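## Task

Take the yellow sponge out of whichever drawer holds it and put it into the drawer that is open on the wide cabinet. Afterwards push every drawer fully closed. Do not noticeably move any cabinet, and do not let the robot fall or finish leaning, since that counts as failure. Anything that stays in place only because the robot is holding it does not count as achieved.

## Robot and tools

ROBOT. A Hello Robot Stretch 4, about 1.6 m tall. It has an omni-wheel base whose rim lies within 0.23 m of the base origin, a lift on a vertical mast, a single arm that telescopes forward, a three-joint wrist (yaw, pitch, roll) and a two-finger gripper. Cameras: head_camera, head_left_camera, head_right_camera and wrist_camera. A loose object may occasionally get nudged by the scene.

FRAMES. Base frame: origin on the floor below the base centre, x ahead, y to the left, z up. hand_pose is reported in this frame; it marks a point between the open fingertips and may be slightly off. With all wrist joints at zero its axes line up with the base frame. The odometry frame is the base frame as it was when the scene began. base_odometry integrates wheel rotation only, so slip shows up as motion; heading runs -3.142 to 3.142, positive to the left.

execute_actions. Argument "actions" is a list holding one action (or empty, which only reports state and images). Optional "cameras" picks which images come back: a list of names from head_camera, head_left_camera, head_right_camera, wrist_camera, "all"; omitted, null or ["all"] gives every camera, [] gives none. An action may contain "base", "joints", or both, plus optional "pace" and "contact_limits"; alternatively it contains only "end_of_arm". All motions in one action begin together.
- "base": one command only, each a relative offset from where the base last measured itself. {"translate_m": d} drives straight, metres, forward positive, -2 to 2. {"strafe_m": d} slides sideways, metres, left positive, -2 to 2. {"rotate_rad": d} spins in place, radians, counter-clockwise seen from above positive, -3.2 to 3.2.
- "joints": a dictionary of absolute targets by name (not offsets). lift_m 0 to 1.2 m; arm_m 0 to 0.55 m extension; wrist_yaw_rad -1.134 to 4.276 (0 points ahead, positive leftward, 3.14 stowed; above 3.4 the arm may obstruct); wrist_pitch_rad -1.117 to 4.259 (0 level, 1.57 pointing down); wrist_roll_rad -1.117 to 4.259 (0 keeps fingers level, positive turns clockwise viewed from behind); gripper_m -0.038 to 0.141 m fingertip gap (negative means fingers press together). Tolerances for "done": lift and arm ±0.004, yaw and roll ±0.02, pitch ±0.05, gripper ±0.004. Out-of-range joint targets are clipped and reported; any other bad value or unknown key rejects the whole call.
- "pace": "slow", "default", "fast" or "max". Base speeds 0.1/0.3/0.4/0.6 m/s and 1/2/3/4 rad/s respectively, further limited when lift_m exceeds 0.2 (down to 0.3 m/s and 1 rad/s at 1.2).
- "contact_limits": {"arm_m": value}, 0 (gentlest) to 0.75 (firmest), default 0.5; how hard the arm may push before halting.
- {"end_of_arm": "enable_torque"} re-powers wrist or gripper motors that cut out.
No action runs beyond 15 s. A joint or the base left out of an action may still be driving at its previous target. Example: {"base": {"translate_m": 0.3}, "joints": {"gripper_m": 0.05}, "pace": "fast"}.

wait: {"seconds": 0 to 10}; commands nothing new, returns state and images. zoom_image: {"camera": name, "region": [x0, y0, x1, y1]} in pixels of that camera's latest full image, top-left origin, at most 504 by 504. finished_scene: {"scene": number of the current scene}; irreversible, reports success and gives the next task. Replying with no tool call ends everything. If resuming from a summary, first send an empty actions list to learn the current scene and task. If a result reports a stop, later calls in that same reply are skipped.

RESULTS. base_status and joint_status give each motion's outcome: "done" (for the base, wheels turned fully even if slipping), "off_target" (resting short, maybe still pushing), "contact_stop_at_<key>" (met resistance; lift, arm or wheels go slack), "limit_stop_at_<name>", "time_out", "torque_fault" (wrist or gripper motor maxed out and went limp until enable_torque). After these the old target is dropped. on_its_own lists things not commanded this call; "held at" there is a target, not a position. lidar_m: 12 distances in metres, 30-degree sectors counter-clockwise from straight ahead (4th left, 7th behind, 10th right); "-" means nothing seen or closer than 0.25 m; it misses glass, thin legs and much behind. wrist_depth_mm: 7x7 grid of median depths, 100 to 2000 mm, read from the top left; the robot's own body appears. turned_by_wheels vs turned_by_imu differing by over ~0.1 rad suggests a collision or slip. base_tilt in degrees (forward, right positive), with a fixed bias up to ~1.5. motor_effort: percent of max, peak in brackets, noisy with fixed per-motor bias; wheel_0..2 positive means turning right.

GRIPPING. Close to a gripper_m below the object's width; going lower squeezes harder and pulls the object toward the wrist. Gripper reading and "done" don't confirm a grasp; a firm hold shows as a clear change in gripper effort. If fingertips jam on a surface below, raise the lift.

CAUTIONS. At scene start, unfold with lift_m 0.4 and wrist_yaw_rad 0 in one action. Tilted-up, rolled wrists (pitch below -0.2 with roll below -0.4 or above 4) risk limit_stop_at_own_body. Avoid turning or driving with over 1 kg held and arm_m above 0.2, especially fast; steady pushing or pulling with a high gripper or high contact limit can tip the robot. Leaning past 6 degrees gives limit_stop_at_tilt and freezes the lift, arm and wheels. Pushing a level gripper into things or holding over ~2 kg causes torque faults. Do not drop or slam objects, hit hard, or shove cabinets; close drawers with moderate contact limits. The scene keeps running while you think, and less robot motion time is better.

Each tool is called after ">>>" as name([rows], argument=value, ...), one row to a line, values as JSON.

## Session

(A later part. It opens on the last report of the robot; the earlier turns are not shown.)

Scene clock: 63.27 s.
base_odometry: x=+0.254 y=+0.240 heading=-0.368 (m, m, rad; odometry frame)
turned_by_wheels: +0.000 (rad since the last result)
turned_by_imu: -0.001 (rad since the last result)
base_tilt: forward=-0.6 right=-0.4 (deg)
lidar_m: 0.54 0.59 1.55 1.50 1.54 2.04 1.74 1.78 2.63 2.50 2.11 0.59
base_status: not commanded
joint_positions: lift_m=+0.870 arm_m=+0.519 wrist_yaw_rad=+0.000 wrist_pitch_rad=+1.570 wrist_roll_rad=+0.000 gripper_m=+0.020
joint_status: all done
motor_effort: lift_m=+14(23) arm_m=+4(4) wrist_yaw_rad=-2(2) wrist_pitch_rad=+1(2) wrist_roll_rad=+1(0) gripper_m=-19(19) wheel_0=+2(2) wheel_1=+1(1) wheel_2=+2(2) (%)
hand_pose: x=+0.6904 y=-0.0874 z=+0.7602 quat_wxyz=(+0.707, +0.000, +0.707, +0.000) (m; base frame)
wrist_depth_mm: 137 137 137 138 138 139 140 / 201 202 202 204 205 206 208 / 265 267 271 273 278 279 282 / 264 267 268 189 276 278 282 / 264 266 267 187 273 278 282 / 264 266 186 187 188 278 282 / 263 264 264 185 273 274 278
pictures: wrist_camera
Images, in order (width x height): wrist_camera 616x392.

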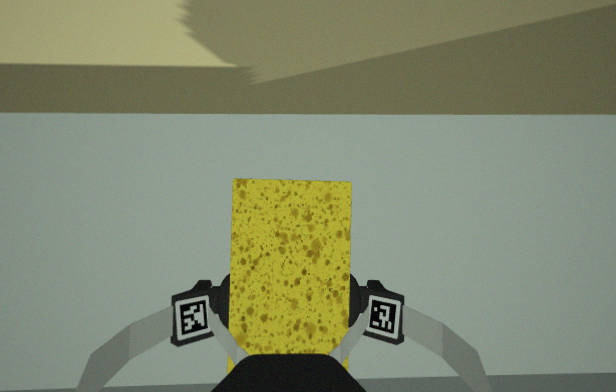

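>>> execute_actions([
  {"joints":{"lift_m":0.834},"pace":"slow"},
], cameras=[])

>>> execute_actions([
  {"joints":{"gripper_m":0.11}},
], cameras=[])

>>> execute_actions([
  {"joints":{"lift_m":1.18}},
], cameras=["wrist_camera"])

>>> execute_actions([
  {"joints":{"arm_m":0.0,"gripper_m":0.0}},
], cameras=[])

>>> execute_actions([
  {"joints":{"lift_m":0.6,"wrist_yaw_rad":1.57,"wrist_pitch_rad":0}},
], cameras=[])

>>> execute_actions([
  {"joints":{"arm_m":0.4},"base":{"translate_m":0.08},"pace":"slow","contact_limits":{"arm_m":0.35}},
], cameras=[])

>>> execute_actions([
  {"joints":{"arm_m":0.55},"pace":"slow","contact_limits":{"arm_m":0.3}},
], cameras=["head_camera","head_left_camera"])

Scene clock: 65.90 s.
base_odometry: x=+0.254 y=+0.240 heading=-0.368 (m, m, rad; odometry frame)
turned_by_wheels: +0.000 (rad since the last result)
turned_by_imu: -0.001 (rad since the last result)
base_tilt: forward=-0.7 right=-0.3 (deg)
lidar_m: 0.53 0.58 1.54 1.48 1.56 2.04 1.74 1.77 2.58 2.50 2.10 0.61
base_status: not commanded
joint_positions: lift_m=+0.834 arm_m=+0.519 wrist_yaw_rad=+0.000 wrist_pitch_rad=+1.570 wrist_roll_rad=+0.000 gripper_m=+0.020
joint_status: all done
motor_effort: lift_m=+13(12) arm_m=+4(4) wrist_yaw_rad=-2(2) wrist_pitch_rad=+2(1) wrist_roll_rad=+0(0) gripper_m=-13(17) wheel_0=+2(2) wheel_1=+1(1) wheel_2=+2(2) (%)
hand_pose: x=+0.6904 y=-0.0874 z=+0.7242 quat_wxyz=(+0.707, +0.000, +0.707, +0.000) (m; base frame)
wrist_depth_mm: 137 137 137 138 138 139 140 / 200 202 202 204 205 206 208 / 229 232 235 236 239 243 245 / 229 231 233 189 239 242 245 / 229 231 233 187 239 241 244 / 229 229 186 187 188 240 243 / 227 229 232 185 238 240 244
pictures: none
No camera images: the call's "cameras" was empty. Leave "cameras" out to get every camera's image.

Scene clock: 67.63 s.
base_odometry: x=+0.254 y=+0.240 heading=-0.368 (m, m, rad; odometry frame)
turned_by_wheels: +0.000 (rad since the last result)
turned_by_imu: -0.001 (rad since the last result)
base_tilt: forward=-0.7 right=-0.1 (deg)
lidar_m: 0.52 0.58 1.56 1.49 1.54 2.04 1.72 1.75 2.59 2.50 2.12 0.60
base_status: not commanded
joint_positions: lift_m=+0.834 arm_m=+0.519 wrist_yaw_rad=+0.000 wrist_pitch_rad=+1.572 wrist_roll_rad=+0.000 gripper_m=+0.110
joint_status: all done
motor_effort: lift_m=+14(14) arm_m=+4(4) wrist_yaw_rad=-2(3) wrist_pitch_rad=-5(5) wrist_roll_rad=+0(0) gripper_m=+4(14) wheel_0=+2(2) wheel_1=+1(1) wheel_2=+2(2) (%)
hand_pose: x=+0.6897 y=-0.0874 z=+0.7242 quat_wxyz=(+0.707, +0.000, +0.708, +0.000) (m; base frame)
wrist_depth_mm: 136 136 137 137 138 138 139 / 199 200 200 201 203 205 206 / 233 236 238 241 243 246 250 / 232 236 238 195 243 246 249 / 232 235 236 195 243 246 249 / 231 234 191 194 202 245 247 / 230 231 235 143 241 244 246
pictures: none
No camera images: the call's "cameras" was empty. Leave "cameras" out to get every camera's image.

Scene clock: 70.07 s.
base_odometry: x=+0.254 y=+0.240 heading=-0.368 (m, m, rad; odometry frame)
turned_by_wheels: +0.000 (rad since the last result)
turned_by_imu: -0.001 (rad since the last result)
base_tilt: forward=-0.8 right=-0.4 (deg)
lidar_m: 0.52 0.60 1.54 1.50 1.56 2.03 1.74 1.77 2.60 2.52 2.13 0.60
base_status: not commanded
joint_positions: lift_m=+1.180 arm_m=+0.519 wrist_yaw_rad=+0.000 wrist_pitch_rad=+1.570 wrist_roll_rad=+0.000 gripper_m=+0.110
joint_status: all done
motor_effort: lift_m=+25(26) arm_m=+4(4) wrist_yaw_rad=-2(2) wrist_pitch_rad=+1(5) wrist_roll_rad=+0(0) gripper_m=+0(5) wheel_0=+2(2) wheel_1=+1(1) wheel_2=+2(2) (%)
hand_pose: x=+0.6903 y=-0.0874 z=+1.0693 quat_wxyz=(+0.707, +0.000, +0.707, +0.000) (m; base frame)
wrist_depth_mm: 330 332 336 340 343 345 357 / 327 332 334 338 342 345 353 / 379 377 384 389 394 397 392 / 564 574 580 591 585 496 397 / 559 569 580 585 591 500 377 / 466 382 413 459 204 442 375 / 303 281 300 147 296 287 297
pictures: wrist_camera
Images, in order (width x height): wrist_camera 616x392.

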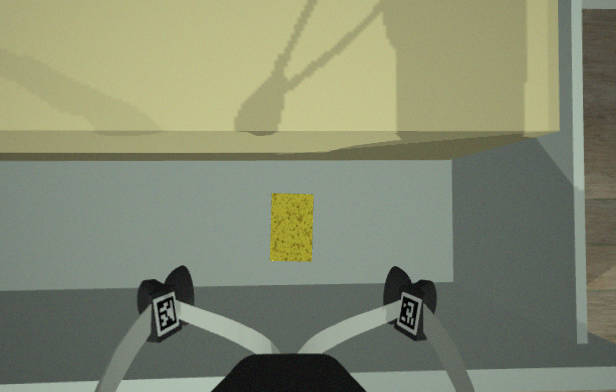

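Scene clock: 72.63 s.
base_odometry: x=+0.254 y=+0.240 heading=-0.368 (m, m, rad; odometry frame)
turned_by_wheels: +0.000 (rad since the last result)
turned_by_imu: -0.001 (rad since the last result)
base_tilt: forward=-0.7 right=-0.3 (deg)
lidar_m: 0.52 0.59 1.54 1.49 1.55 2.05 1.74 1.75 2.62 2.51 2.13 0.59
base_status: not commanded
joint_positions: lift_m=+1.180 arm_m=+0.003 wrist_yaw_rad=+0.000 wrist_pitch_rad=+1.570 wrist_roll_rad=+0.000 gripper_m=+0.000
joint_status: all done
joint sent to its limit — the command would take arm_m past its lower limit, so that joint was sent only as far as its limit.
motor_effort: lift_m=+24(25) arm_m=-4(5) wrist_yaw_rad=-2(1) wrist_pitch_rad=+0(1) wrist_roll_rad=+0(0) gripper_m=-1(6) wheel_0=+2(2) wheel_1=+1(1) wheel_2=+2(2) (%)
hand_pose: x=+0.1744 y=-0.0874 z=+1.0693 quat_wxyz=(+0.707, +0.000, +0.707, +0.000) (m; base frame)
wrist_depth_mm: 1281 1281 1281 1308 1336 1336 1336 / 1281 1281 1336 1281 1308 1336 1366 / 1255 1281 1308 1308 1308 1336 1366 / 1255 1281 1281 1308 1308 1336 1366 / 1281 1255 1098 1078 1308 1336 1336 / 1255 1255 189 200 1308 1308 1336 / 1255 1255 1281 1060 732 1336 1336
pictures: none
No camera images: the call's "cameras" was empty. Leave "cameras" out to get every camera's image.

Scene clock: 75.87 s.
base_odometry: x=+0.254 y=+0.240 heading=-0.368 (m, m, rad; odometry frame)
turned_by_wheels: +0.000 (rad since the last result)
turned_by_imu: -0.001 (rad since the last result)
base_tilt: forward=-0.7 right=-0.3 (deg)
lidar_m: 0.53 0.59 1.56 1.49 1.56 2.00 1.75 1.79 2.61 2.52 2.13 0.60
base_status: not commanded
joint_positions: lift_m=+0.600 arm_m=+0.003 wrist_yaw_rad=+1.570 wrist_pitch_rad=+0.003 wrist_roll_rad=+0.000 gripper_m=+0.000
joint_status: all done
motor_effort: lift_m=+14(22) arm_m=-4(4) wrist_yaw_rad=-1(6) wrist_pitch_rad=-8(12) wrist_roll_rad=+0(0) gripper_m=-6(7) wheel_0=+2(2) wheel_1=+1(1) wheel_2=+2(2) (%)
hand_pose: x=+0.2619 y=+0.2884 z=+0.7779 quat_wxyz=(+0.708, -0.001, +0.001, +0.707) (m; base frame)
wrist_depth_mm: 1397 1430 1464 1464 1499 1537 1537 / 1366 1430 1464 1464 1464 1499 418 / 1397 1430 1499 1430 1464 1537 418 / 1397 1397 1464 1499 1499 1537 415 / 1397 1397 1430 1499 1464 1499 415 / 1397 1430 188 200 1499 1499 413 / 1366 1397 1430 1397 809 1499 1464
pictures: none
No camera images: the call's "cameras" was empty. Leave "cameras" out to get every camera's image.

Scene clock: 81.13 s.
base_odometry: x=+0.329 y=+0.211 heading=-0.368 (m, m, rad; odometry frame)
turned_by_wheels: +0.000 (rad since the last result)
turned_by_imu: -0.002 (rad since the last result)
base_tilt: forward=-0.9 right=-0.3 (deg)
lidar_m: 0.66 0.72 1.53 1.49 1.54 2.03 1.82 1.87 2.58 2.53 1.99 0.72
base_status: done
joint_positions: lift_m=+0.600 arm_m=+0.399 wrist_yaw_rad=+1.576 wrist_pitch_rad=+0.002 wrist_roll_rad=+0.000 gripper_m=+0.000
joint_status: all done
on_its_own: wrist_yaw_rad is at rest, and its effort (-20) is outside its rest range (-13 to +13)
motor_effort: lift_m=+14(14) arm_m=+7(14) wrist_yaw_rad=-20(54) wrist_pitch_rad=-5(7) wrist_roll_rad=-1(1) gripper_m=-8(10) wheel_0=+3(6) wheel_1=+2(5) wheel_2=-3(7) (%)
contact_limits: arm_m 0.35
hand_pose: x=+0.6555 y=+0.2890 z=+0.7781 quat_wxyz=(+0.705, -0.001, +0.001, +0.709) (m; base frame)
wrist_depth_mm: 1430 1464 1464 1499 158 105 - / 1397 1430 1430 1464 156 107 - / 1397 1430 1464 1464 154 - - / 1430 1430 1430 1499 153 - - / 1430 1430 1464 1464 151 - - / 1397 1430 187 199 149 - - / 1397 1397 1464 256 139 - -
pictures: none
No camera images: the call's "cameras" was empty. Leave "cameras" out to get every camera's image.

Scene clock: 83.90 s.
base_odometry: x=+0.329 y=+0.211 heading=-0.368 (m, m, rad; odometry frame)
turned_by_wheels: +0.000 (rad since the last result)
turned_by_imu: -0.001 (rad since the last result)
base_tilt: forward=-0.6 right=-0.2 (deg)
lidar_m: 0.80 0.87 1.57 1.47 1.56 2.03 1.82 1.85 2.60 2.51 2.00 0.87
base_status: not commanded
joint_positions: lift_m=+0.600 arm_m=+0.549 wrist_yaw_rad=+1.577 wrist_pitch_rad=+0.002 wrist_roll_rad=+0.000 gripper_m=+0.000
joint_status: all done
on_its_own: wrist_yaw_rad is at rest, and its effort (-20) is outside its rest range (-13 to +13)
motor_effort: lift_m=+14(14) arm_m=+6(7) wrist_yaw_rad=-20(30) wrist_pitch_rad=-5(6) wrist_roll_rad=+0(1) gripper_m=-12(5) wheel_0=+3(3) wheel_1=+2(2) wheel_2=-3(3) (%)
contact_limits: arm_m 0.3
hand_pose: x=+0.8055 y=+0.2890 z=+0.7781 quat_wxyz=(+0.705, -0.001, +0.001, +0.709) (m; base frame)
wrist_depth_mm: 1464 1430 1499 1430 159 106 - / 1464 1430 1464 1499 157 105 - / 1464 1430 1430 1430 155 - - / 1397 1430 1464 1464 153 - - / 1397 1430 1464 1430 151 - - / 1430 1430 186 200 149 - - / 1430 1430 1430 256 139 - -
pictures: head_camera, head_left_camera
Images, in order (width x height): head_camera 420x560, head_left_camera 420x672.

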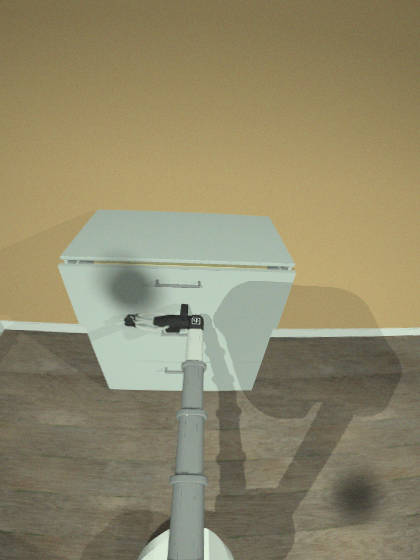

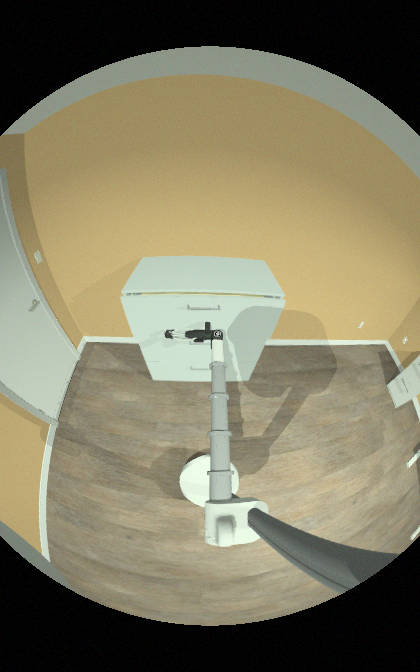

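>>> execute_actions([
  {"joints":{"arm_m":0.42},"base":{"translate_m":0.1}},
], cameras=[])

>>> execute_actions([
  {"joints":{"arm_m":0.55},"pace":"slow","contact_limits":{"arm_m":0.3}},
], cameras=[])

Scene clock: 86.00 s.
base_odometry: x=+0.422 y=+0.175 heading=-0.368 (m, m, rad; odometry frame)
turned_by_wheels: +0.000 (rad since the last result)
turned_by_imu: -0.001 (rad since the last result)
base_tilt: forward=-0.7 right=-0.3 (deg)
lidar_m: 0.68 0.76 1.57 1.48 1.55 2.07 1.93 1.97 2.59 2.53 1.85 0.78
base_status: done
joint_positions: lift_m=+0.600 arm_m=+0.421 wrist_yaw_rad=+1.570 wrist_pitch_rad=+0.002 wrist_roll_rad=+0.000 gripper_m=+0.000
joint_status: all done
motor_effort: lift_m=+14(14) arm_m=-4(4) wrist_yaw_rad=-3(20) wrist_pitch_rad=-5(5) wrist_roll_rad=-1(1) gripper_m=-6(6) wheel_0=+2(10) wheel_1=+1(9) wheel_2=+0(7) (%)
hand_pose: x=+0.6793 y=+0.2884 z=+0.7780 quat_wxyz=(+0.707, -0.001, +0.001, +0.707) (m; base frame)
wrist_depth_mm: 1464 1430 1430 1499 238 135 - / 1397 1430 1464 1499 236 134 - / 1397 1430 1430 1464 233 133 - / 1397 1430 1397 1464 229 132 - / 1397 1430 1430 1499 228 131 - / 1430 1397 189 201 204 130 - / 1366 1397 1464 1464 166 126 -
pictures: none
No camera images: the call's "cameras" was empty. Leave "cameras" out to get every camera's image.

Scene clock: 87.73 s.
base_odometry: x=+0.422 y=+0.175 heading=-0.368 (m, m, rad; odometry frame)
turned_by_wheels: +0.000 (rad since the last result)
turned_by_imu: +0.000 (rad since the last result)
base_tilt: forward=-0.6 right=-0.3 (deg)
lidar_m: 0.73 0.77 1.55 1.48 1.56 2.02 1.92 1.99 2.60 2.53 1.85 0.82
base_status: not commanded
joint_positions: lift_m=+0.600 arm_m=+0.483 wrist_yaw_rad=+1.578 wrist_pitch_rad=+0.002 wrist_roll_rad=+0.000 gripper_m=+0.000
joint_status: arm_m contact_stop (moved +0.062 of +0.129)
on_its_own: arm_m is slack since a contact_stop (your +0.550 is given up); wrist_yaw_rad is at rest, and its effort (-24) is outside its rest range (-13 to +13)
motor_effort: lift_m=+15(15) arm_m=+0(19) wrist_yaw_rad=-24(97) wrist_pitch_rad=-5(12) wrist_roll_rad=+0(3) gripper_m=-7(13) wheel_0=+1(1) wheel_1=+5(9) wheel_2=-2(14) (%)
contact_limits: arm_m 0.3
hand_pose: x=+0.7394 y=+0.2891 z=+0.7779 quat_wxyz=(+0.705, -0.001, +0.001, +0.710) (m; base frame)
wrist_depth_mm: 1430 1430 1464 1464 158 105 - / 1464 1430 1464 1464 156 - - / 1397 1430 1464 1499 154 - - / 1397 1430 1430 1464 152 - - / 1397 1464 1464 1464 151 - - / 1397 1430 187 200 149 - - / 1430 1430 1430 178 138 - -
pictures: none
No camera images: the call's "cameras" was empty. Leave "cameras" out to get every camera's image.

Back off and look at everything, including the dark cabinet.

>>> execute_actions([
  {"joints":{"arm_m":0.1},"base":{"translate_m":-0.4}},
], cameras=["head_camera"])

>>> execute_actions([
  {"base":{"rotate_rad":-2.3}},
], cameras=["head_camera","head_left_camera"])

Scene clock: 91.17 s.
base_odometry: x=+0.049 y=+0.319 heading=-0.368 (m, m, rad; odometry frame)
turned_by_wheels: +0.000 (rad since the last result)
turned_by_imu: -0.001 (rad since the last result)
base_tilt: forward=-0.5 right=-0.2 (deg)
lidar_m: 1.13 1.21 1.56 1.48 1.54 2.01 1.53 1.54 2.61 2.48 2.45 1.22
base_status: done
joint_positions: lift_m=+0.600 arm_m=+0.101 wrist_yaw_rad=+1.570 wrist_pitch_rad=+0.002 wrist_roll_rad=+0.000 gripper_m=+0.000
joint_status: all done
motor_effort: lift_m=+15(15) arm_m=-4(6) wrist_yaw_rad=-2(23) wrist_pitch_rad=-6(6) wrist_roll_rad=+0(1) gripper_m=-6(3) wheel_0=-2(6) wheel_1=+0(8) wheel_2=+0(12) (%)
hand_pose: x=+0.3592 y=+0.2884 z=+0.7779 quat_wxyz=(+0.707, -0.001, +0.001, +0.707) (m; base frame)
wrist_depth_mm: 1397 1430 1464 1499 1537 1537 1576 / 1397 1430 1499 1464 1499 1537 1576 / 1366 1464 1430 1499 1499 1499 1576 / 1397 1430 1397 1464 1464 1499 1618 / 1366 1397 1430 1499 1464 1499 1576 / 1397 1430 189 200 1464 1499 1537 / 1397 1366 1430 1464 809 1499 1576
pictures: head_camera
Images, in order (width x height): head_camera 420x560.

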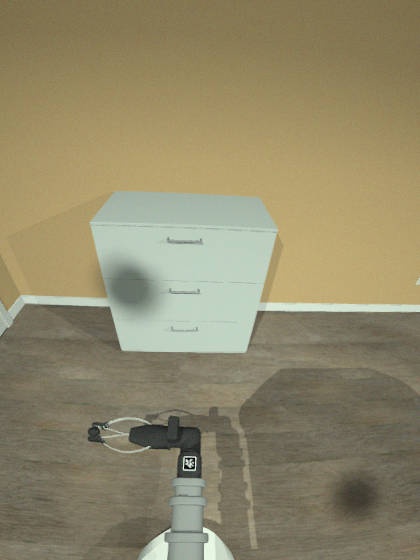

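Scene clock: 93.60 s.
base_odometry: x=+0.049 y=+0.319 heading=-2.668 (m, m, rad; odometry frame)
turned_by_wheels: -2.300 (rad since the last result)
turned_by_imu: -2.325 (rad since the last result)
base_tilt: forward=-0.7 right=-0.3 (deg)
lidar_m: 2.40 2.44 2.59 1.92 1.17 1.13 1.71 1.49 1.48 1.71 2.07 1.53
base_status: done
joint_positions: lift_m=+0.600 arm_m=+0.101 wrist_yaw_rad=+1.570 wrist_pitch_rad=+0.002 wrist_roll_rad=+0.000 gripper_m=+0.000
joint_status: not commanded
motor_effort: lift_m=+15(15) arm_m=-4(4) wrist_yaw_rad=-1(1) wrist_pitch_rad=-6(6) wrist_roll_rad=+0(1) gripper_m=-3(3) wheel_0=+4(8) wheel_1=+0(11) wheel_2=+1(8) (%)
hand_pose: x=+0.3593 y=+0.2884 z=+0.7779 quat_wxyz=(+0.707, -0.001, +0.001, +0.707) (m; base frame)
wrist_depth_mm: 1537 1808 - - - - - / 1576 1808 - - - - - / 1576 1808 - - - - - / 1576 1808 - - - - - / 1576 1863 - - - - - / 1618 1863 188 200 - - - / 1576 1708 1708 1921 917 1921 -
pictures: head_camera, head_left_camera
Images, in order (width x height): head_camera 420x560, head_left_camera 420x672.

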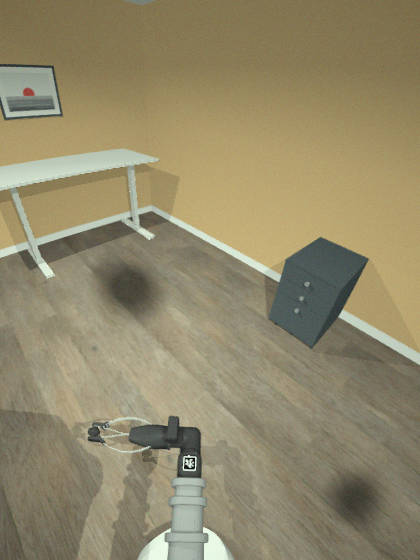

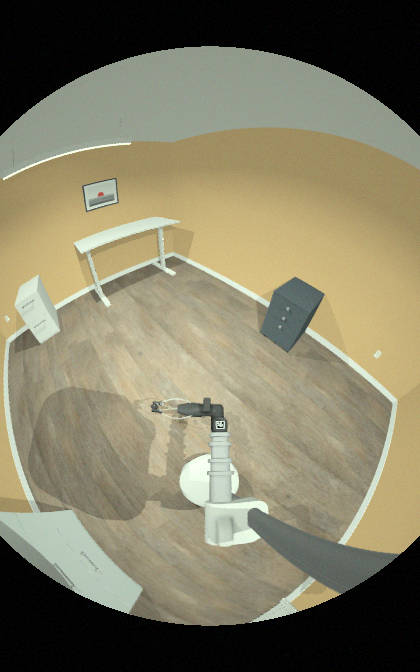

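>>> zoom_image(camera="head_camera", region=[250,220,390,360])

Region (250, 220, 390, 360) of head_camera's 420x560 image, scaled by 3.600, with more detail than that image has.

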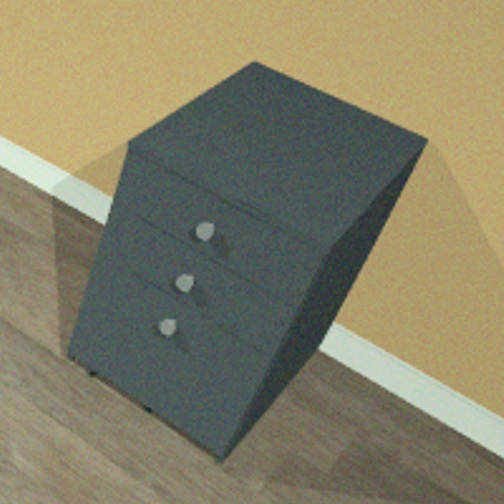

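>>> finished_scene(scene=2)

The scene is finished: the task was done.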